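# Put the blue foam block in the tote

## Task

Find the blue foam block lying somewhere on this room's floor and move it into the tote next to the door. It must rest fully inside the tote with no part over the rim, and it must stay there without the robot holding it. The robot must not fall over or be left leaning.

## Robot and tools

Robot: a Hello Robot Stretch 4 with a single arm. It has an omni-wheel base, a lift that slides up a mast, a telescoping arm that reaches forward, a three-joint wrist (yaw, pitch, roll) and a two-finger gripper. It stands about 1.6 m tall, and the base rim lies within 0.23 m of the base origin. It carries four cameras: head_camera, head_left_camera, head_right_camera and wrist_camera.

Frames: the base frame has its origin on the floor below the base centre, with x forward, y to the left and z up. hand_pose is reported in this frame. It marks a point between the open fingertips, and its axes line up with the base frame when all wrist joints are 0. The printed value can be somewhat off. The odometry frame is the base frame as it was at the start. base_odometry comes from wheel turns only, so slipping is counted as travel. Its heading is positive to the left, within -3.142 to 3.142. If turned_by_wheels and turned_by_imu differ by more than about 0.1 rad, the base probably slipped or bumped something.

execute_actions(actions, cameras): actions is a list holding one action, or an empty list to just read the state and images. An action can contain:
- base: exactly one relative move, measured from where the base last reported itself. translate_m is metres forward (+) or back, from -2 to 2. strafe_m is metres sideways with left +, from -2 to 2. rotate_rad turns on the spot with counter-clockwise/left +, from -3.2 to 3.2.
- joints: absolute targets, keyed by name. lift_m is 0 to 1.2 m. arm_m is extension, 0 to 0.55 m. wrist_yaw_rad is -1.134 to 4.276, where 0 points forward, + turns left and 3.14 is stowed back. wrist_pitch_rad is -1.117 to 4.259, where 0 is level and 1.57 points down. wrist_roll_rad is -1.117 to 4.259, where + turns clockwise as seen from behind the gripper. gripper_m is the fingertip gap, -0.038 to 0.141 m, and values below 0 press the fingers together.
- pace: "slow", "default", "fast" or "max". The base speeds for these are 0.1/0.3/0.4/0.6 m/s and 1/2/3/4 rad/s. A raised lift lowers those caps.
- contact_limits: {"arm_m": 0 to 0.75} sets how hard the arm may push before it stops (default 0.5).
- end_of_arm: "enable_torque", sent on its own, turns any wrist or gripper motor that shut itself off back on.
The motions in one action start together. A joint target outside its range is clamped, and the result says so. An unknown key or any other bad value rejects the whole call. Any joint or base left out of an action may still be driving toward its earlier target. cameras is a list of names, or "all"/null for every camera, or [] for none. Images are taken when the call ends, in the order given by the "pictures" line.

wait(seconds): 0 to 10 s with no new command, returning the same things as an empty execute_actions. zoom_image(camera, region): region is [x0, y0, x1, y1] in pixels of that camera's latest full image, at most 504x504, measured from the top-left corner. read_manual(section): returns only the licence texts. finished_scene(scene): ends the current scene, given its number, and reports success. It cannot be undone. If a result reports a stop, any later calls in the same reply are skipped.

Result lines: joint_positions; base_status and joint_status say how each motion ended. "done" means the target was reached within tolerance; for the base it only means the wheels turned enough. "off_target" means the part stopped short and may still be pushing. "contact_stop_at_<key>" means it hit something and gave up its target; the lift, arm or wheels may go slack. "limit_stop_at_<name>" means a built-in limit stopped it. "limit_stop_at_tilt" means the lean is over 6 degrees, the drives go slack and they refuse commands until the lean drops. "limit_stop_at_own_body" means the robot was about to hit itself, which is likely with the gripper pitched up and rolled. "torque_fault" means a wrist motor overloaded and went limp until enable_torque. on_its_own lists things not commanded in this call; "held at" there is a target, not a position. lidar_m gives 12 distances in 30-degree sectors: the 1st straight ahead, then counter-clockwise (4th left, 7th behind, 10th right). "-" means nothing seen or closer than 0.25 m. The lidar sees from about 0.15 m up and misses clear or thin objects. wrist_depth_mm is a 7x7 grid of median depths (100 to 2000 mm) from the wrist camera. base_tilt is in degrees, with forward and right positive. motor_effort is a percentage with the peak shown in brackets. For wheel_0, wheel_1 and wheel_2, positive turns the base right. Camera intrinsics and poses are provided per camera in OpenCV form, with small calibration errors.

Gripping: command gripper_m smaller than the block's width. Squeezing harder pulls the block toward the wrist. The gripper reading does not prove a grasp; a firm squeeze shows up as a clear change in the gripper effort. If the fingertips jam against the floor, raise the lift. A simple way to unfold at the start is lift_m 0.4 with wrist_yaw_rad 0 in one action.

Avoid: dropping, slamming or shoving objects hard; turning or driving with a heavy load while the arm is out beyond 0.2 m, especially at fast paces; strong pushes with the gripper held high; and driving onto low obstacles that tilt the base. The simulation keeps running between calls while the robot holds its last command. Release the block inside the tote, pull the gripper clear and check that it is fully inside before ending the scene.

Each tool is called after "Request:" as a command line: name --argument value for each argument, lists and objects as JSON in quotes; but a table of rows of numbers goes row by row, as --pt "numbers of a row", without its own name.

## Session

Request:
execute_actions --actions '[]'

Scene clock: 0.00 s.
base_odometry: x=+0.000 y=+0.000 heading=+0.000 (m, m, rad; odometry frame)
turned_by_wheels: +0.000 (rad since the last result)
turned_by_imu: +0.000 (rad since the last result)
base_tilt: forward=+0.1 right=+0.8 (deg)
lidar_m: 0.86 0.96 1.52 1.55 1.07 0.86 0.84 0.94 1.30 1.86 1.06 0.85
base_status: not commanded
joint_positions: lift_m=+0.219 arm_m=-0.001 wrist_yaw_rad=+3.230 wrist_pitch_rad=+0.021 wrist_roll_rad=+0.016 gripper_m=+0.057
joint_status: not commanded
motor_effort: lift_m=+18 arm_m=+0 wrist_yaw_rad=-1 wrist_pitch_rad=-7 wrist_roll_rad=+1 gripper_m=-2 wheel_0=-1 wheel_1=-1 wheel_2=+1 (%)
hand_pose: x=-0.1253 y=+0.0615 z=+0.3906 quat_wxyz=(-0.044, -0.011, +0.007, +0.999) (m; base frame)
wrist_depth_mm: - - 137 1025 960 891 842 / - - 136 991 931 891 854 / - 107 136 976 931 878 842 / - 125 139 976 946 891 842 / 205 1098 1025 991 931 878 820 / 215 1118 196 991 214 891 842 / 214 991 1042 150 917 854 820
pictures: head_camera, head_left_camera, head_right_camera, wrist_camera
Images, in order (width x height): head_camera 420x560, head_left_camera 420x672, head_right_camera 420x672, wrist_camera 616x392.

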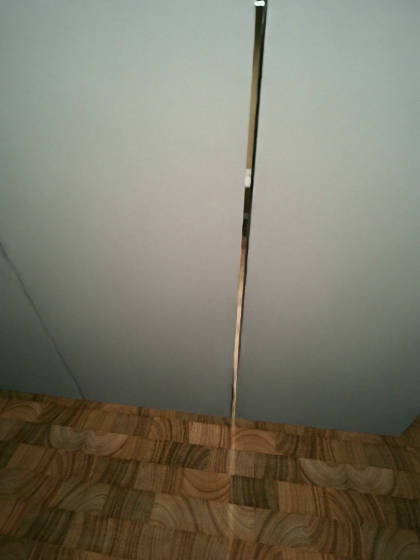

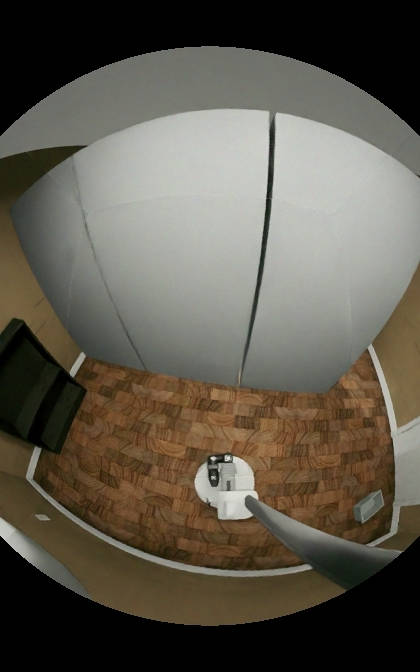

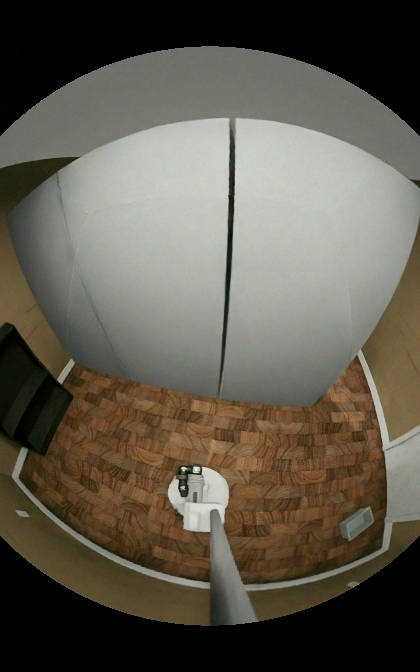

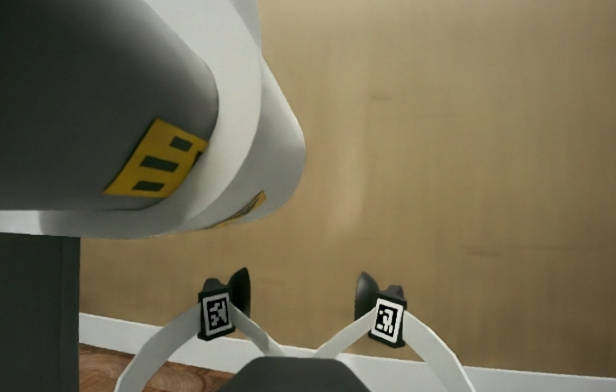

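Request:
execute_actions --actions '[{"base":{"translate_m":0.2},"pace":"max"}]' --cameras '[]'

Request:
execute_actions --actions '[{"base":{"strafe_m":-1.3},"pace":"max","joints":{"lift_m":0.4,"wrist_yaw_rad":0}}]' --cameras '["head_camera","head_left_camera"]'

Scene clock: 4.23 s.
base_odometry: x=+0.200 y=+0.000 heading=+0.000 (m, m, rad; odometry frame)
turned_by_wheels: +0.000 (rad since the last result)
turned_by_imu: -0.002 (rad since the last result)
base_tilt: forward=+0.1 right=+0.9 (deg)
lidar_m: 0.65 0.74 1.16 1.52 1.30 1.07 1.05 1.15 1.41 1.86 0.83 0.65
base_status: done
joint_positions: lift_m=+0.219 arm_m=-0.001 wrist_yaw_rad=+3.230 wrist_pitch_rad=+0.021 wrist_roll_rad=+0.016 gripper_m=+0.057
joint_status: not commanded
motor_effort: lift_m=+18(18) arm_m=+0(0) wrist_yaw_rad=-1(1) wrist_pitch_rad=-8(8) wrist_roll_rad=+0(2) gripper_m=-2(2) wheel_0=+1(12) wheel_1=+0(7) wheel_2=+0(17) (%)
hand_pose: x=-0.1253 y=+0.0615 z=+0.3906 quat_wxyz=(-0.044, -0.011, +0.007, +0.999) (m; base frame)
wrist_depth_mm: - - 138 1229 1138 1098 1025 / - - 135 1182 1138 1078 1025 / - 107 135 1160 1138 1060 1042 / - 125 139 1182 1138 1060 1025 / 205 1366 1281 1182 1118 1060 1042 / 215 1366 196 1205 215 1060 1008 / 214 976 1078 149 1025 1025 1008
pictures: none
No camera images: the call's "cameras" was empty. Leave "cameras" out to get every camera's image.

Scene clock: 7.73 s.
base_odometry: x=+0.200 y=-1.300 heading=+0.000 (m, m, rad; odometry frame)
turned_by_wheels: +0.000 (rad since the last result)
turned_by_imu: +0.000 (rad since the last result)
base_tilt: forward=+0.1 right=+0.9 (deg)
lidar_m: 0.79 0.56 0.75 2.79 1.56 1.28 0.67 0.76 0.58 0.60 0.69 1.09
base_status: done
joint_positions: lift_m=+0.400 arm_m=-0.001 wrist_yaw_rad=+0.000 wrist_pitch_rad=+0.021 wrist_roll_rad=+0.016 gripper_m=+0.057
joint_status: all done
motor_effort: lift_m=+20(24) arm_m=+0(0) wrist_yaw_rad=-1(7) wrist_pitch_rad=-7(8) wrist_roll_rad=+3(1) gripper_m=-3(1) wheel_0=+0(16) wheel_1=+3(15) wheel_2=+0(0) (%)
hand_pose: x=+0.4582 y=-0.0874 z=+0.5719 quat_wxyz=(+1.000, +0.008, +0.011, +0.000) (m; base frame)
wrist_depth_mm: 439 591 - - - - 1182 / 449 597 - - - - 1205 / 452 615 - - - - 1182 / 459 609 - - - - 1182 / 459 615 - - - - 1160 / 455 621 196 - 215 1921 1138 / 455 539 1499 149 1464 1537 1138
pictures: head_camera, head_left_camera
Images, in order (width x height): head_camera 420x560, head_left_camera 420x672.

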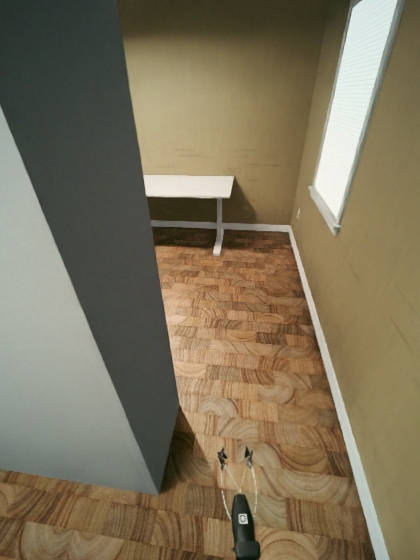

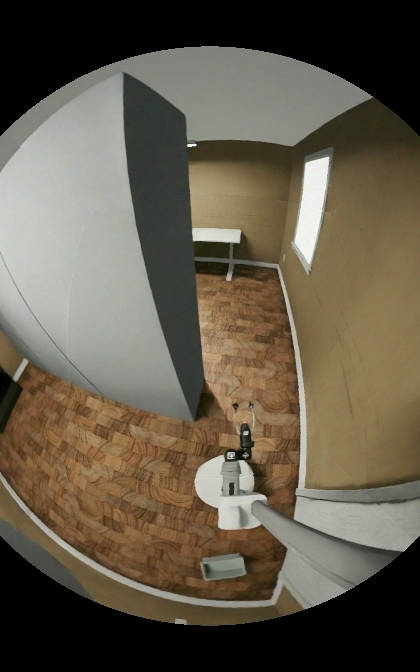

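Request:
execute_actions --actions '[{"base":{"rotate_rad":-0.28},"pace":"max","joints":{"wrist_pitch_rad":1.0,"gripper_m":0.13}}]' --cameras '[]'

Request:
execute_actions --actions '[{"base":{"translate_m":1.45},"pace":"max"}]' --cameras '["head_camera","head_left_camera"]'

Request:
execute_actions --actions '[{"base":{"rotate_rad":1.4},"pace":"max"}]' --cameras '["head_camera","head_left_camera"]'

Scene clock: 11.00 s.
base_odometry: x=+0.200 y=-1.300 heading=-0.279 (m, m, rad; odometry frame)
turned_by_wheels: -0.279 (rad since the last result)
turned_by_imu: -0.278 (rad since the last result)
base_tilt: forward=+0.1 right=+0.8 (deg)
lidar_m: 1.71 0.55 0.58 1.23 2.08 1.36 0.71 0.65 0.66 0.58 0.64 0.80
base_status: done
joint_positions: lift_m=+0.400 arm_m=-0.001 wrist_yaw_rad=+0.000 wrist_pitch_rad=+1.001 wrist_roll_rad=+0.016 gripper_m=+0.130
joint_status: all done
motor_effort: lift_m=+20(20) arm_m=+0(0) wrist_yaw_rad=-1(2) wrist_pitch_rad=-3(7) wrist_roll_rad=+1(1) gripper_m=+1(1) wheel_0=+2(10) wheel_1=+0(10) wheel_2=+4(12) (%)
hand_pose: x=+0.3254 y=-0.0874 z=+0.3352 quat_wxyz=(+0.877, +0.007, +0.480, -0.004) (m; base frame)
wrist_depth_mm: 946 976 976 991 991 891 691 / 750 866 866 854 878 854 707 / 715 750 759 759 759 759 683 / 668 676 691 691 683 691 668 / 621 609 621 627 627 621 627 / 564 214 554 564 554 559 569 / 517 517 521 146 521 525 525
pictures: none
No camera images: the call's "cameras" was empty. Leave "cameras" out to get every camera's image.

Scene clock: 15.17 s.
base_odometry: x=+1.594 y=-1.699 heading=-0.279 (m, m, rad; odometry frame)
turned_by_wheels: +0.000 (rad since the last result)
turned_by_imu: -0.007 (rad since the last result)
base_tilt: forward=+0.0 right=+0.8 (deg)
lidar_m: 1.17 1.27 1.64 2.53 0.88 0.72 2.11 0.75 0.49 0.42 0.46 0.53
base_status: done
joint_positions: lift_m=+0.400 arm_m=-0.001 wrist_yaw_rad=+0.000 wrist_pitch_rad=+1.001 wrist_roll_rad=+0.016 gripper_m=+0.130
joint_status: not commanded
motor_effort: lift_m=+20(20) arm_m=+0(0) wrist_yaw_rad=+0(0) wrist_pitch_rad=-4(5) wrist_roll_rad=+0(0) gripper_m=-1(0) wheel_0=+3(13) wheel_1=+1(8) wheel_2=+1(17) (%)
hand_pose: x=+0.3254 y=-0.0874 z=+0.3351 quat_wxyz=(+0.877, +0.007, +0.480, -0.004) (m; base frame)
wrist_depth_mm: 991 960 976 976 960 615 452 / 854 866 854 854 854 621 459 / 759 759 759 759 768 634 466 / 676 676 683 683 683 627 477 / 603 609 621 621 627 609 480 / 554 213 554 564 559 549 477 / 517 517 521 146 521 525 466
pictures: head_camera, head_left_camera
Images, in order (width x height): head_camera 420x560, head_left_camera 420x672.

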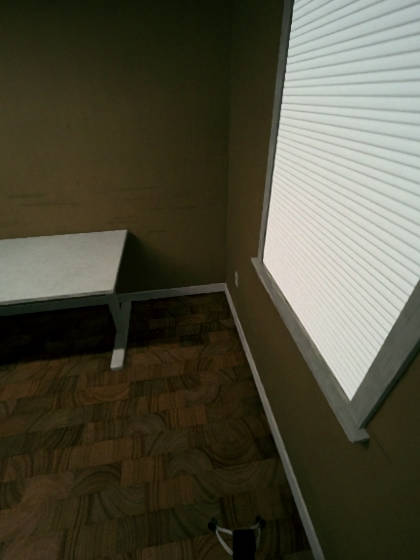

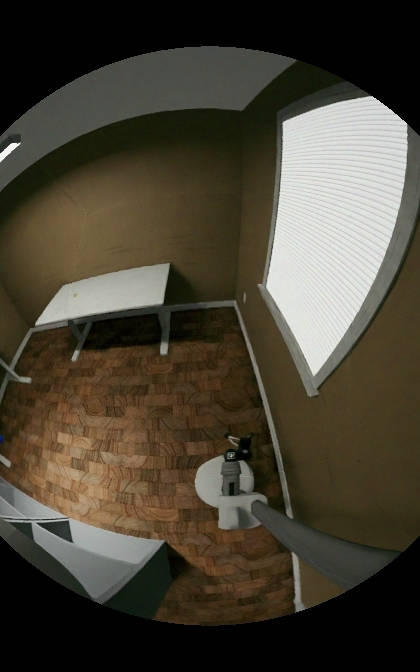

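Scene clock: 16.73 s.
base_odometry: x=+1.594 y=-1.699 heading=+1.121 (m, m, rad; odometry frame)
turned_by_wheels: +1.399 (rad since the last result)
turned_by_imu: +1.388 (rad since the last result)
base_tilt: forward=+0.1 right=+0.9 (deg)
lidar_m: 2.51 1.07 0.72 1.00 0.97 0.53 0.44 0.43 0.52 0.82 1.30 1.45
base_status: done
joint_positions: lift_m=+0.400 arm_m=-0.001 wrist_yaw_rad=+0.000 wrist_pitch_rad=+1.001 wrist_roll_rad=+0.016 gripper_m=+0.130
joint_status: not commanded
motor_effort: lift_m=+20(20) arm_m=+0(0) wrist_yaw_rad=-1(1) wrist_pitch_rad=-4(4) wrist_roll_rad=-1(1) gripper_m=-3(3) wheel_0=-5(17) wheel_1=-1(14) wheel_2=-1(13) (%)
hand_pose: x=+0.3254 y=-0.0874 z=+0.3351 quat_wxyz=(+0.877, +0.007, +0.480, -0.004) (m; base frame)
wrist_depth_mm: 976 960 976 976 991 991 1008 / 878 854 842 866 878 878 878 / 759 759 750 759 759 768 788 / 676 676 683 683 683 691 699 / 609 609 609 621 627 627 621 / 554 213 559 569 559 559 569 / 517 517 521 146 517 521 525
pictures: head_camera, head_left_camera
Images, in order (width x height): head_camera 420x560, head_left_camera 420x672.

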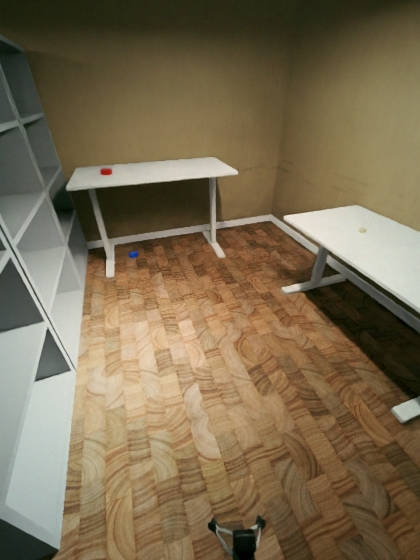

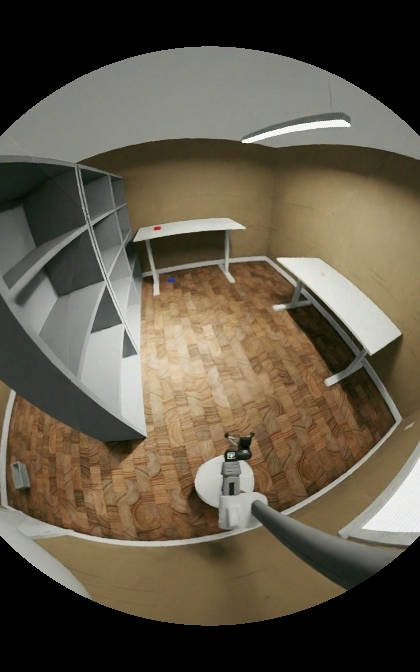

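Request:
execute_actions --actions '[{"base":{"rotate_rad":0.295},"pace":"max","joints":{"lift_m":0.2,"arm_m":0.1}}]' --cameras '[]'

Request:
execute_actions --actions '[{"base":{"translate_m":2.0},"pace":"max","joints":{"arm_m":0.3,"wrist_pitch_rad":0.8}}]' --cameras '["head_camera","wrist_camera"]'

Scene clock: 19.07 s.
base_odometry: x=+1.594 y=-1.699 heading=+1.415 (m, m, rad; odometry frame)
turned_by_wheels: +0.295 (rad since the last result)
turned_by_imu: +0.291 (rad since the last result)
base_tilt: forward=+0.1 right=+1.0 (deg)
lidar_m: 2.02 0.74 0.72 1.57 0.65 0.48 0.42 0.48 0.60 1.32 1.31 1.81
base_status: done
joint_positions: lift_m=+0.200 arm_m=+0.099 wrist_yaw_rad=+0.000 wrist_pitch_rad=+1.001 wrist_roll_rad=+0.016 gripper_m=+0.130
joint_status: all done
motor_effort: lift_m=+16(20) arm_m=+6(8) wrist_yaw_rad=-2(0) wrist_pitch_rad=-5(5) wrist_roll_rad=-2(1) gripper_m=-1(2) wheel_0=-4(10) wheel_1=-1(9) wheel_2=-1(10) (%)
hand_pose: x=+0.4253 y=-0.0874 z=+0.1355 quat_wxyz=(+0.877, +0.007, +0.480, -0.004) (m; base frame)
wrist_depth_mm: 621 621 621 621 627 647 654 / 549 549 549 544 554 559 564 / 480 480 480 488 488 492 496 / 433 436 439 436 439 442 442 / 392 392 394 397 399 399 399 / 357 213 355 362 355 359 366 / 330 332 332 146 334 334 338
pictures: none
No camera images: the call's "cameras" was empty. Leave "cameras" out to get every camera's image.

Scene clock: 23.90 s.
base_odometry: x=+1.904 y=+0.277 heading=+1.416 (m, m, rad; odometry frame)
turned_by_wheels: +0.000 (rad since the last result)
turned_by_imu: -0.010 (rad since the last result)
base_tilt: forward=+0.0 right=+0.9 (deg)
lidar_m: 0.47 0.52 0.52 0.49 0.54 0.73 2.44 1.81 1.30 1.29 0.69 0.53
base_status: done
joint_positions: lift_m=+0.200 arm_m=+0.299 wrist_yaw_rad=+0.000 wrist_pitch_rad=+0.802 wrist_roll_rad=+0.016 gripper_m=+0.130
joint_status: all done
motor_effort: lift_m=+16(16) arm_m=+6(8) wrist_yaw_rad=-1(0) wrist_pitch_rad=-6(11) wrist_roll_rad=+3(2) gripper_m=+2(1) wheel_0=+2(14) wheel_1=+0(8) wheel_2=+2(18) (%)
hand_pose: x=+0.6704 y=-0.0874 z=+0.1711 quat_wxyz=(+0.921, +0.007, +0.390, -0.003) (m; base frame)
wrist_depth_mm: 732 741 732 732 723 715 707 / 732 732 768 768 759 759 750 / 452 615 627 634 654 654 668 / 455 525 504 521 549 554 554 / 436 466 466 469 473 477 480 / 399 213 404 418 407 410 418 / 362 362 366 147 373 370 375
pictures: head_camera, wrist_camera
camera_calibration (this result's frames):
wrist_camera: T_world_to_cam=[[0.0342536, -0.999382, 0.00787639, -0.112537], [-0.69944, -0.029601, -0.714078, 0.647794], [0.71387, 0.0189507, -0.700022, -0.134628], [0, 0, 0, 1]] pos_world=[0.553054, -0.0907413, 0.369219]
Images, in order (width x height): head_camera 420x560, wrist_camera 616x392.

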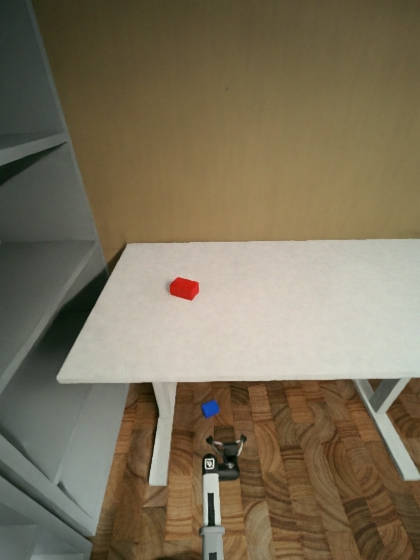

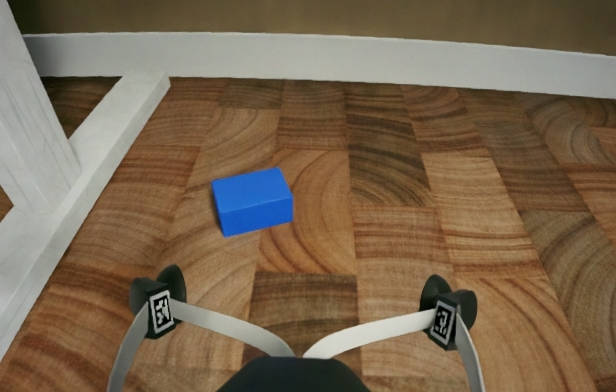

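Request:
execute_actions --actions '[{"base":{"translate_m":0.15},"pace":"max","joints":{"arm_m":0.5,"lift_m":0.23,"wrist_pitch_rad":1.57,"wrist_yaw_rad":1.43,"wrist_roll_rad":-0.54}}]' --cameras '["head_camera","wrist_camera"]'

Scene clock: 27.37 s.
base_odometry: x=+1.927 y=+0.425 heading=+1.416 (m, m, rad; odometry frame)
turned_by_wheels: +0.001 (rad since the last result)
turned_by_imu: -0.001 (rad since the last result)
base_tilt: forward=+0.0 right=+0.8 (deg)
lidar_m: 0.33 0.36 0.52 0.48 0.53 0.76 2.62 1.83 1.31 1.30 0.49 0.33
base_status: done
joint_positions: lift_m=+0.230 arm_m=+0.499 wrist_yaw_rad=+1.430 wrist_pitch_rad=+1.570 wrist_roll_rad=-0.540 gripper_m=+0.130
joint_status: all done
motor_effort: lift_m=+21(24) arm_m=+6(7) wrist_yaw_rad=+0(5) wrist_pitch_rad=+0(4) wrist_roll_rad=+2(3) gripper_m=-1(2) wheel_0=+3(10) wheel_1=+1(11) wheel_2=+3(17) (%)
hand_pose: x=+0.7564 y=-0.0120 z=+0.1195 quat_wxyz=(+0.392, -0.589, +0.391, +0.589) (m; base frame)
wrist_depth_mm: 349 351 353 353 317 317 315 / 347 353 351 351 349 322 317 / 351 347 345 349 347 349 347 / 345 347 345 347 347 349 345 / 343 345 343 297 345 343 345 / 342 213 340 297 342 342 343 / 340 338 342 146 340 340 340
pictures: head_camera, wrist_camera
camera_calibration (this result's frames):
wrist_camera: T_world_to_cam=[[0.902865, 0.429569, -0.0174804, -0.676524], [0.429039, -0.902868, -0.0274584, -0.272794], [-0.0275778, 0.0172915, -0.99947, 0.36302], [0, 0, 0, 1]] pos_world=[0.737861, 0.0380395, 0.343511]
Images, in order (width x height): head_camera 420x560, wrist_camera 616x392.

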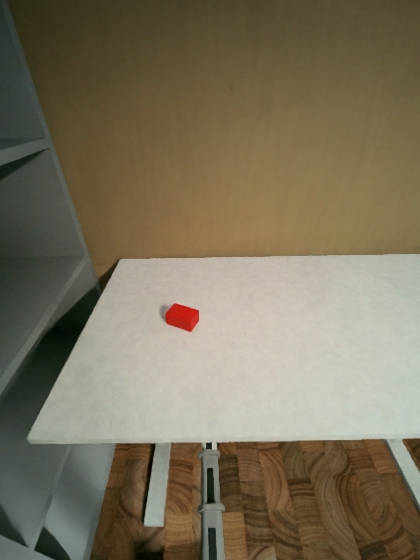

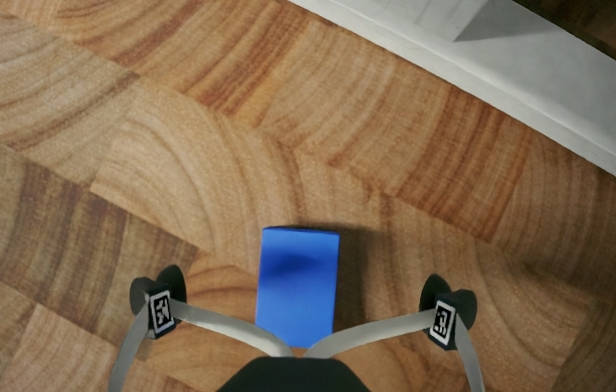

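Well aligned. Width about 6 cm.

Request:
execute_actions --actions '[{"joints":{"lift_m":0.142,"gripper_m":0.1,"arm_m":0.495}}]' --cameras '[]'

Request:
execute_actions --actions '[{"joints":{"gripper_m":0.03}}]' --cameras '["wrist_camera"]'

Request:
execute_actions --actions '[{"joints":{"lift_m":0.2},"pace":"fast"}]' --cameras '["wrist_camera"]'

Scene clock: 30.13 s.
base_odometry: x=+1.927 y=+0.425 heading=+1.416 (m, m, rad; odometry frame)
turned_by_wheels: +0.000 (rad since the last result)
turned_by_imu: -0.001 (rad since the last result)
base_tilt: forward=+0.0 right=+0.8 (deg)
lidar_m: 0.35 0.37 0.52 0.49 0.53 0.72 2.63 1.84 1.35 1.32 0.47 0.37
base_status: not commanded
joint_positions: lift_m=+0.142 arm_m=+0.496 wrist_yaw_rad=+1.430 wrist_pitch_rad=+1.570 wrist_roll_rad=-0.540 gripper_m=+0.100
joint_status: all done
motor_effort: lift_m=+14(18) arm_m=-7(7) wrist_yaw_rad=+0(1) wrist_pitch_rad=+0(1) wrist_roll_rad=+1(1) gripper_m=+0(3) wheel_0=+3(3) wheel_1=+1(1) wheel_2=+3(3) (%)
hand_pose: x=+0.7537 y=-0.0120 z=+0.0320 quat_wxyz=(+0.392, -0.589, +0.391, +0.589) (m; base frame)
wrist_depth_mm: 262 263 263 264 264 259 229 / 262 263 263 263 262 264 263 / 260 259 259 260 260 260 259 / 257 257 258 258 258 259 259 / 255 256 256 211 257 257 257 / 255 254 204 211 216 257 256 / 253 253 253 149 254 253 254
pictures: none
No camera images: the call's "cameras" was empty. Leave "cameras" out to get every camera's image.

Scene clock: 31.67 s.
base_odometry: x=+1.927 y=+0.425 heading=+1.416 (m, m, rad; odometry frame)
turned_by_wheels: +0.000 (rad since the last result)
turned_by_imu: +0.000 (rad since the last result)
base_tilt: forward=+0.2 right=+0.8 (deg)
lidar_m: 0.34 0.36 0.52 0.49 0.53 0.72 2.62 1.85 1.31 1.31 0.48 0.35
base_status: not commanded
joint_positions: lift_m=+0.142 arm_m=+0.496 wrist_yaw_rad=+1.430 wrist_pitch_rad=+1.570 wrist_roll_rad=-0.540 gripper_m=+0.030
joint_status: all done
motor_effort: lift_m=+14(14) arm_m=-7(7) wrist_yaw_rad=+1(0) wrist_pitch_rad=+1(0) wrist_roll_rad=-1(1) gripper_m=-10(10) wheel_0=+3(3) wheel_1=+1(1) wheel_2=+3(3) (%)
hand_pose: x=+0.7537 y=-0.0120 z=+0.0320 quat_wxyz=(+0.392, -0.589, +0.391, +0.589) (m; base frame)
wrist_depth_mm: 264 263 263 263 265 259 229 / 263 260 262 262 262 263 262 / 260 259 259 259 259 260 259 / 258 258 258 258 258 258 259 / 255 256 256 202 255 256 257 / 254 255 201 201 201 255 255 / 253 254 253 201 253 254 254
pictures: wrist_camera
camera_calibration (this result's frames):
wrist_camera: T_world_to_cam=[[0.902858, 0.429582, -0.0175146, -0.675635], [0.429053, -0.902864, -0.0274069, -0.27408], [-0.0275868, 0.0172298, -0.999471, 0.275534], [0, 0, 0, 1]] pos_world=[0.735198, 0.0380366, 0.256043]
Images, in order (width x height): wrist_camera 616x392.

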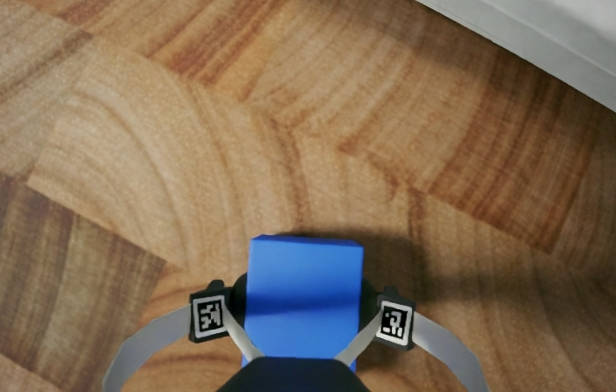

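Scene clock: 32.63 s.
base_odometry: x=+1.927 y=+0.425 heading=+1.416 (m, m, rad; odometry frame)
turned_by_wheels: +0.000 (rad since the last result)
turned_by_imu: +0.000 (rad since the last result)
base_tilt: forward=+0.2 right=+0.9 (deg)
lidar_m: 0.33 0.38 0.51 0.49 0.51 0.74 2.62 1.81 1.32 1.30 0.49 0.35
base_status: not commanded
joint_positions: lift_m=+0.200 arm_m=+0.496 wrist_yaw_rad=+1.430 wrist_pitch_rad=+1.570 wrist_roll_rad=-0.540 gripper_m=+0.030
joint_status: all done
motor_effort: lift_m=+21(23) arm_m=-7(7) wrist_yaw_rad=+1(1) wrist_pitch_rad=+0(1) wrist_roll_rad=-1(1) gripper_m=-11(12) wheel_0=+3(3) wheel_1=+1(1) wheel_2=+3(3) (%)
hand_pose: x=+0.7537 y=-0.0120 z=+0.0894 quat_wxyz=(+0.392, -0.589, +0.391, +0.589) (m; base frame)
wrist_depth_mm: 320 320 322 320 319 286 287 / 322 317 320 320 320 320 286 / 315 317 319 319 319 319 319 / 317 315 319 317 317 315 317 / 314 312 314 202 315 314 314 / 312 312 201 202 202 312 314 / 309 309 309 200 310 309 310
pictures: wrist_camera
camera_calibration (this result's frames):
wrist_camera: T_world_to_cam=[[0.902857, 0.429584, -0.0175295, -0.67462], [0.429056, -0.902863, -0.0273844, -0.272516], [-0.0275906, 0.0172031, -0.999471, 0.332888], [0, 0, 0, 1]] pos_world=[0.735194, 0.0380351, 0.313424]
Images, in order (width x height): wrist_camera 616x392.

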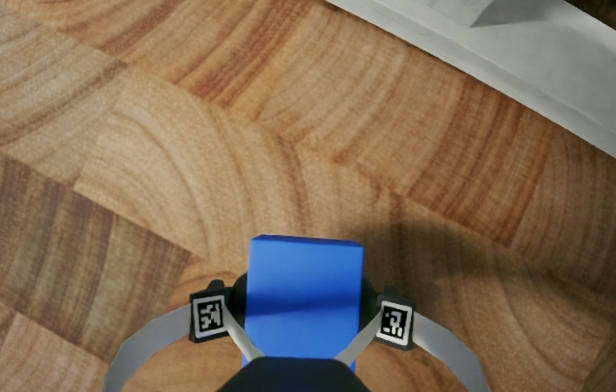

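Request:
execute_actions --actions '[{"base":{"translate_m":-2.0},"pace":"max","joints":{"arm_m":0.15,"wrist_yaw_rad":0,"wrist_roll_rad":0}}]' --cameras '[]'

Request:
execute_actions --actions '[{"base":{"rotate_rad":1.66},"pace":"fast"}]' --cameras '["head_camera","wrist_camera"]'

Scene clock: 38.37 s.
base_odometry: x=+1.618 y=-1.551 heading=+1.416 (m, m, rad; odometry frame)
turned_by_wheels: -0.001 (rad since the last result)
turned_by_imu: +0.006 (rad since the last result)
base_tilt: forward=+0.0 right=+0.9 (deg)
lidar_m: 2.03 0.77 0.64 2.11 0.85 0.63 0.58 0.61 0.80 1.26 1.29 1.82
base_status: done
joint_positions: lift_m=+0.200 arm_m=+0.151 wrist_yaw_rad=+0.000 wrist_pitch_rad=+1.570 wrist_roll_rad=+0.000 gripper_m=+0.030
joint_status: all done
motor_effort: lift_m=+20(22) arm_m=-7(7) wrist_yaw_rad=-1(5) wrist_pitch_rad=-1(1) wrist_roll_rad=+2(7) gripper_m=-9(16) wheel_0=-2(13) wheel_1=-1(8) wheel_2=-3(17) (%)
hand_pose: x=+0.3222 y=-0.0874 z=+0.0895 quat_wxyz=(+0.707, +0.000, +0.707, +0.000) (m; base frame)
wrist_depth_mm: 325 325 325 324 324 324 324 / 324 322 324 322 320 322 320 / 320 319 322 320 320 320 319 / 317 319 317 319 319 317 317 / 314 315 315 202 317 315 315 / 315 314 201 202 202 314 314 / 314 312 312 200 314 312 312
pictures: none
No camera images: the call's "cameras" was empty. Leave "cameras" out to get every camera's image.

Scene clock: 40.13 s.
base_odometry: x=+1.618 y=-1.551 heading=+3.075 (m, m, rad; odometry frame)
turned_by_wheels: +1.659 (rad since the last result)
turned_by_imu: +1.646 (rad since the last result)
base_tilt: forward=+0.1 right=+0.9 (deg)
lidar_m: 1.59 0.77 0.61 0.60 0.66 0.96 1.27 1.37 2.09 1.44 0.69 0.62
base_status: done
joint_positions: lift_m=+0.200 arm_m=+0.151 wrist_yaw_rad=+0.000 wrist_pitch_rad=+1.570 wrist_roll_rad=+0.000 gripper_m=+0.030
joint_status: not commanded
motor_effort: lift_m=+21(21) arm_m=-7(7) wrist_yaw_rad=-1(1) wrist_pitch_rad=+0(2) wrist_roll_rad=+3(1) gripper_m=-14(8) wheel_0=-3(14) wheel_1=-2(10) wheel_2=-3(13) (%)
hand_pose: x=+0.3223 y=-0.0874 z=+0.0895 quat_wxyz=(+0.707, +0.000, +0.707, +0.000) (m; base frame)
wrist_depth_mm: 324 324 325 325 324 325 322 / 324 322 322 320 320 320 322 / 322 320 320 319 319 320 319 / 319 320 320 317 319 319 317 / 317 317 314 202 315 315 315 / 315 314 200 201 202 314 315 / 314 312 314 200 312 312 310
pictures: head_camera, wrist_camera
camera_calibration (this result's frames):
wrist_camera: T_world_to_cam=[[0.046114, -0.998773, -0.0180678, -0.101435], [-0.998583, -0.0456096, -0.0274018, 0.37957], [0.0265441, 0.0193058, -0.999461, 0.305082], [0, 0, 0, 1]] pos_world=[0.375612, -0.0898881, 0.313486]
Images, in order (width x height): head_camera 420x560, wrist_camera 616x392.

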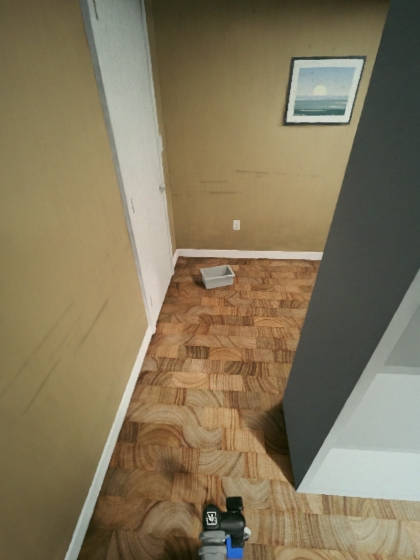

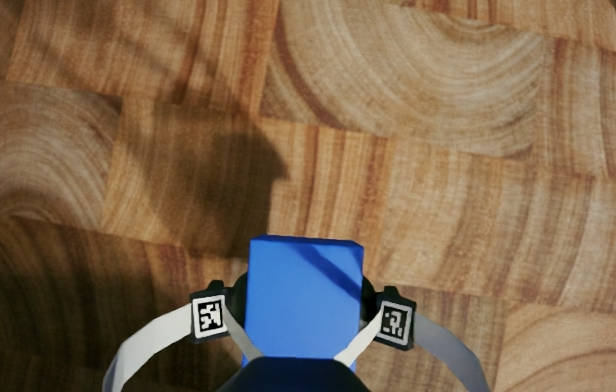

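Tote centre about 2.2 m ahead.

Request:
execute_actions --actions '[{"base":{"translate_m":1.62},"pace":"max","joints":{"arm_m":0.35,"lift_m":0.4,"wrist_roll_rad":-0.3}}]' --cameras '["head_camera","wrist_camera"]'

Scene clock: 45.10 s.
base_odometry: x=+0.002 y=-1.443 heading=+3.075 (m, m, rad; odometry frame)
turned_by_wheels: +0.000 (rad since the last result)
turned_by_imu: -0.008 (rad since the last result)
base_tilt: forward=+0.1 right=+1.0 (deg)
lidar_m: 0.48 0.53 0.40 0.40 0.47 0.70 3.88 0.81 0.99 3.00 1.41 0.56
base_status: done
joint_positions: lift_m=+0.400 arm_m=+0.349 wrist_yaw_rad=+0.000 wrist_pitch_rad=+1.570 wrist_roll_rad=-0.300 gripper_m=+0.030
joint_status: all done
motor_effort: lift_m=+20(24) arm_m=+6(7) wrist_yaw_rad=-1(0) wrist_pitch_rad=+0(1) wrist_roll_rad=+0(4) gripper_m=-11(7) wheel_0=+1(10) wheel_1=-1(9) wheel_2=+3(18) (%)
hand_pose: x=+0.5200 y=-0.0874 z=+0.2895 quat_wxyz=(+0.699, -0.106, +0.699, +0.106) (m; base frame)
wrist_depth_mm: 517 525 530 525 525 521 530 / 525 525 517 525 517 525 517 / 521 521 517 517 462 459 521 / 521 517 517 512 521 469 521 / 521 512 488 202 512 480 517 / 512 512 200 202 202 517 512 / 504 508 512 200 504 512 512
pictures: head_camera, wrist_camera
camera_calibration (this result's frames):
wrist_camera: T_world_to_cam=[[0.338629, -0.940751, -0.0178284, -0.254045], [-0.940715, -0.338099, -0.0272897, 0.526777], [0.0196451, 0.0260125, -0.999469, 0.503942], [0, 0, 0, 1]] pos_world=[0.571674, -0.0739992, 0.513521]
Images, in order (width x height): head_camera 420x560, wrist_camera 616x392.

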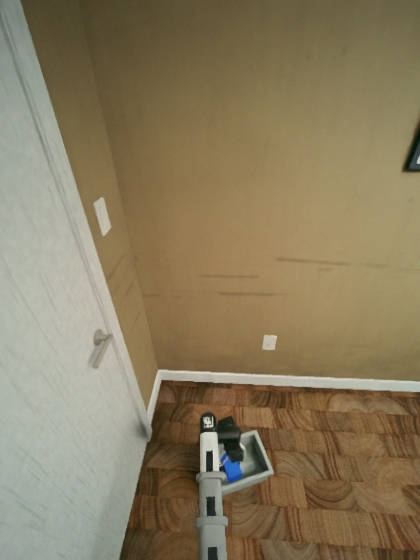

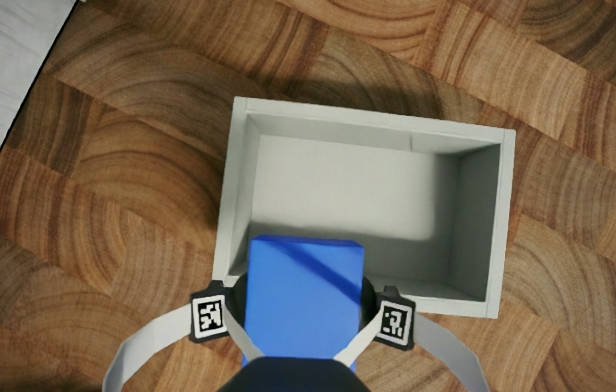

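Request:
execute_actions --actions '[{"base":{"strafe_m":-0.035},"pace":"fast","joints":{"arm_m":0.423,"lift_m":0.33,"wrist_roll_rad":-0.2}}]' --cameras '["wrist_camera"]'

Request:
execute_actions --actions '[{"joints":{"lift_m":0.155}}]' --cameras '["wrist_camera","head_camera"]'

Scene clock: 48.07 s.
base_odometry: x=+0.004 y=-1.408 heading=+3.075 (m, m, rad; odometry frame)
turned_by_wheels: +0.000 (rad since the last result)
turned_by_imu: -0.001 (rad since the last result)
base_tilt: forward=+0.2 right=+0.8 (deg)
lidar_m: 0.50 0.54 0.44 0.40 0.50 0.76 3.69 0.80 1.01 2.97 1.40 0.55
base_status: done
joint_positions: lift_m=+0.330 arm_m=+0.422 wrist_yaw_rad=+0.000 wrist_pitch_rad=+1.570 wrist_roll_rad=-0.200 gripper_m=+0.030
joint_status: all done
motor_effort: lift_m=+15(19) arm_m=+6(8) wrist_yaw_rad=-2(0) wrist_pitch_rad=+0(2) wrist_roll_rad=+4(6) gripper_m=-8(11) wheel_0=-1(14) wheel_1=+2(10) wheel_2=+0(2) (%)
hand_pose: x=+0.5930 y=-0.0874 z=+0.2200 quat_wxyz=(+0.704, -0.071, +0.703, +0.071) (m; base frame)
wrist_depth_mm: 459 455 452 459 459 459 459 / 452 455 455 452 452 452 455 / 452 449 449 449 449 455 449 / 449 452 445 439 442 382 449 / 442 442 442 202 442 384 442 / 442 442 200 201 202 375 445 / 442 320 334 200 322 379 439
pictures: wrist_camera
camera_calibration (this result's frames):
wrist_camera: T_world_to_cam=[[0.243809, -0.969658, -0.0178964, -0.226286], [-0.96957, -0.243281, -0.0273556, 0.618962], [0.0221717, 0.0240214, -0.999466, 0.431338], [0, 0, 0, 1]] pos_world=[0.645734, -0.0791995, 0.443989]
Images, in order (width x height): wrist_camera 616x392.

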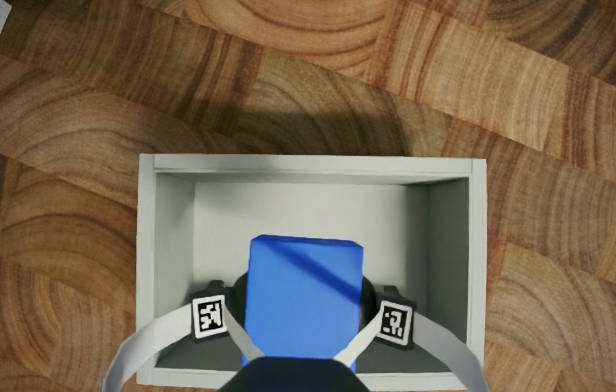

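Scene clock: 49.87 s.
base_odometry: x=+0.004 y=-1.408 heading=+3.075 (m, m, rad; odometry frame)
turned_by_wheels: +0.000 (rad since the last result)
turned_by_imu: +0.000 (rad since the last result)
base_tilt: forward=+0.1 right=+0.8 (deg)
lidar_m: 0.52 0.56 0.44 0.42 0.50 0.74 3.69 0.80 1.03 2.97 1.39 0.54
base_status: not commanded
joint_positions: lift_m=+0.155 arm_m=+0.422 wrist_yaw_rad=+0.000 wrist_pitch_rad=+1.570 wrist_roll_rad=-0.200 gripper_m=+0.030
joint_status: all done
motor_effort: lift_m=+14(15) arm_m=+6(6) wrist_yaw_rad=-1(1) wrist_pitch_rad=+0(0) wrist_roll_rad=+2(3) gripper_m=-14(11) wheel_0=-1(1) wheel_1=+2(2) wheel_2=+0(0) (%)
hand_pose: x=+0.5930 y=-0.0874 z=+0.0450 quat_wxyz=(+0.704, -0.071, +0.703, +0.071) (m; base frame)
wrist_depth_mm: 277 276 277 277 277 277 276 / 273 276 274 276 276 276 276 / 172 176 176 173 169 163 173 / 192 270 268 268 268 268 216 / 192 267 266 202 268 267 214 / 190 262 201 200 202 266 211 / 191 228 264 200 265 236 209
pictures: head_camera, wrist_camera
camera_calibration (this result's frames):
wrist_camera: T_world_to_cam=[[0.243809, -0.969658, -0.0178964, -0.229419], [-0.96957, -0.243282, -0.0273556, 0.614178], [0.0221717, 0.0240214, -0.999466, 0.256456], [0, 0, 0, 1]] pos_world=[0.645737, -0.0791995, 0.269014]
Images, in order (width x height): head_camera 420x560, wrist_camera 616x392.

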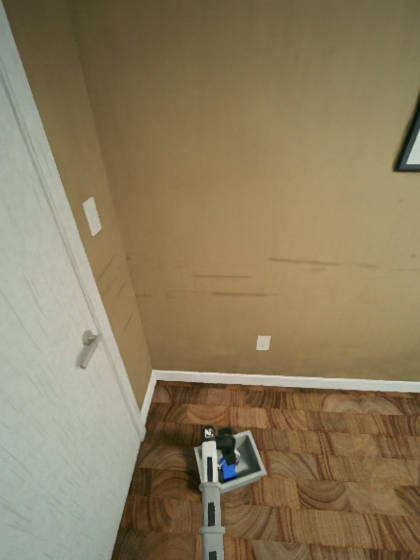

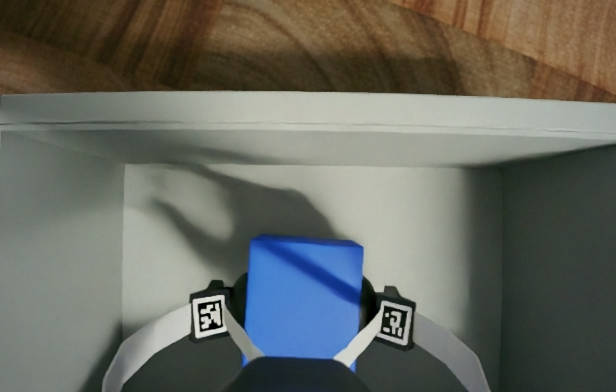

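Request:
execute_actions --actions '[{"joints":{"lift_m":0.145,"gripper_m":0.09}}]' --cameras '[]'

Request:
execute_actions --actions '[{"joints":{"lift_m":0.32},"pace":"max"}]' --cameras '["wrist_camera"]'

Scene clock: 51.97 s.
base_odometry: x=+0.004 y=-1.408 heading=+3.075 (m, m, rad; odometry frame)
turned_by_wheels: +0.000 (rad since the last result)
turned_by_imu: -0.001 (rad since the last result)
base_tilt: forward=+0.1 right=+0.9 (deg)
lidar_m: 0.52 0.57 0.45 0.42 0.49 0.76 3.69 0.80 1.02 2.97 1.40 0.58
base_status: not commanded
joint_positions: lift_m=+0.145 arm_m=+0.422 wrist_yaw_rad=+0.000 wrist_pitch_rad=+1.570 wrist_roll_rad=-0.200 gripper_m=+0.090
joint_status: all done
motor_effort: lift_m=+14(15) arm_m=+6(6) wrist_yaw_rad=-1(2) wrist_pitch_rad=-1(1) wrist_roll_rad=+0(2) gripper_m=+2(9) wheel_0=-1(1) wheel_1=+2(2) wheel_2=+0(0) (%)
hand_pose: x=+0.5930 y=-0.0874 z=+0.0350 quat_wxyz=(+0.704, -0.071, +0.703, +0.071) (m; base frame)
wrist_depth_mm: 265 267 265 266 266 266 266 / 264 144 144 143 265 264 266 / 173 176 175 173 168 163 173 / 193 258 258 259 258 257 215 / 193 257 257 212 258 256 213 / 191 255 211 211 212 256 212 / 190 243 255 148 254 251 210
pictures: none
No camera images: the call's "cameras" was empty. Leave "cameras" out to get every camera's image.

Scene clock: 53.10 s.
base_odometry: x=+0.004 y=-1.408 heading=+3.075 (m, m, rad; odometry frame)
turned_by_wheels: +0.000 (rad since the last result)
turned_by_imu: +0.000 (rad since the last result)
base_tilt: forward=+0.2 right=+0.8 (deg)
lidar_m: 0.52 0.59 0.44 0.42 0.49 0.74 3.65 0.81 1.00 2.96 1.41 0.52
base_status: not commanded
joint_positions: lift_m=+0.320 arm_m=+0.422 wrist_yaw_rad=+0.000 wrist_pitch_rad=+1.570 wrist_roll_rad=-0.200 gripper_m=+0.090
joint_status: all done
motor_effort: lift_m=+21(23) arm_m=+6(6) wrist_yaw_rad=-1(1) wrist_pitch_rad=-1(1) wrist_roll_rad=+3(1) gripper_m=-1(0) wheel_0=-1(1) wheel_1=+2(2) wheel_2=+0(0) (%)
hand_pose: x=+0.5930 y=-0.0874 z=+0.2095 quat_wxyz=(+0.704, -0.071, +0.703, +0.071) (m; base frame)
wrist_depth_mm: 445 445 442 445 449 452 445 / 445 442 442 442 442 445 445 / 442 436 442 439 436 442 439 / 439 433 433 436 433 384 442 / 433 364 436 387 433 382 436 / 433 332 214 430 215 377 433 / 430 330 338 148 342 315 430
pictures: wrist_camera
camera_calibration (this result's frames):
wrist_camera: T_world_to_cam=[[0.243802, -0.969659, -0.0179239, -0.226459], [-0.969574, -0.243277, -0.0272463, 0.618631], [0.0220592, 0.0240213, -0.999468, 0.420894], [0, 0, 0, 1]] pos_world=[0.645736, -0.0791997, 0.433467]
Images, in order (width x height): wrist_camera 616x392.

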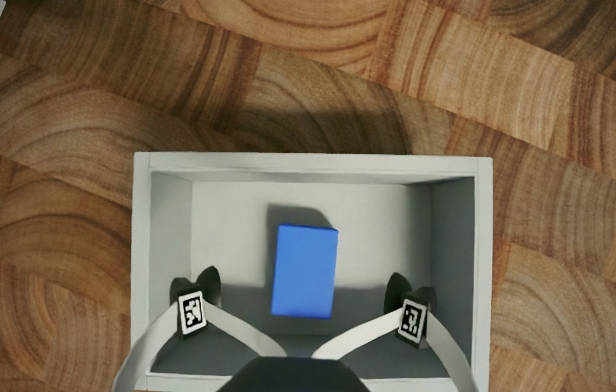

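Request:
finished_scene --scene 1

The scene is finished: the task was done.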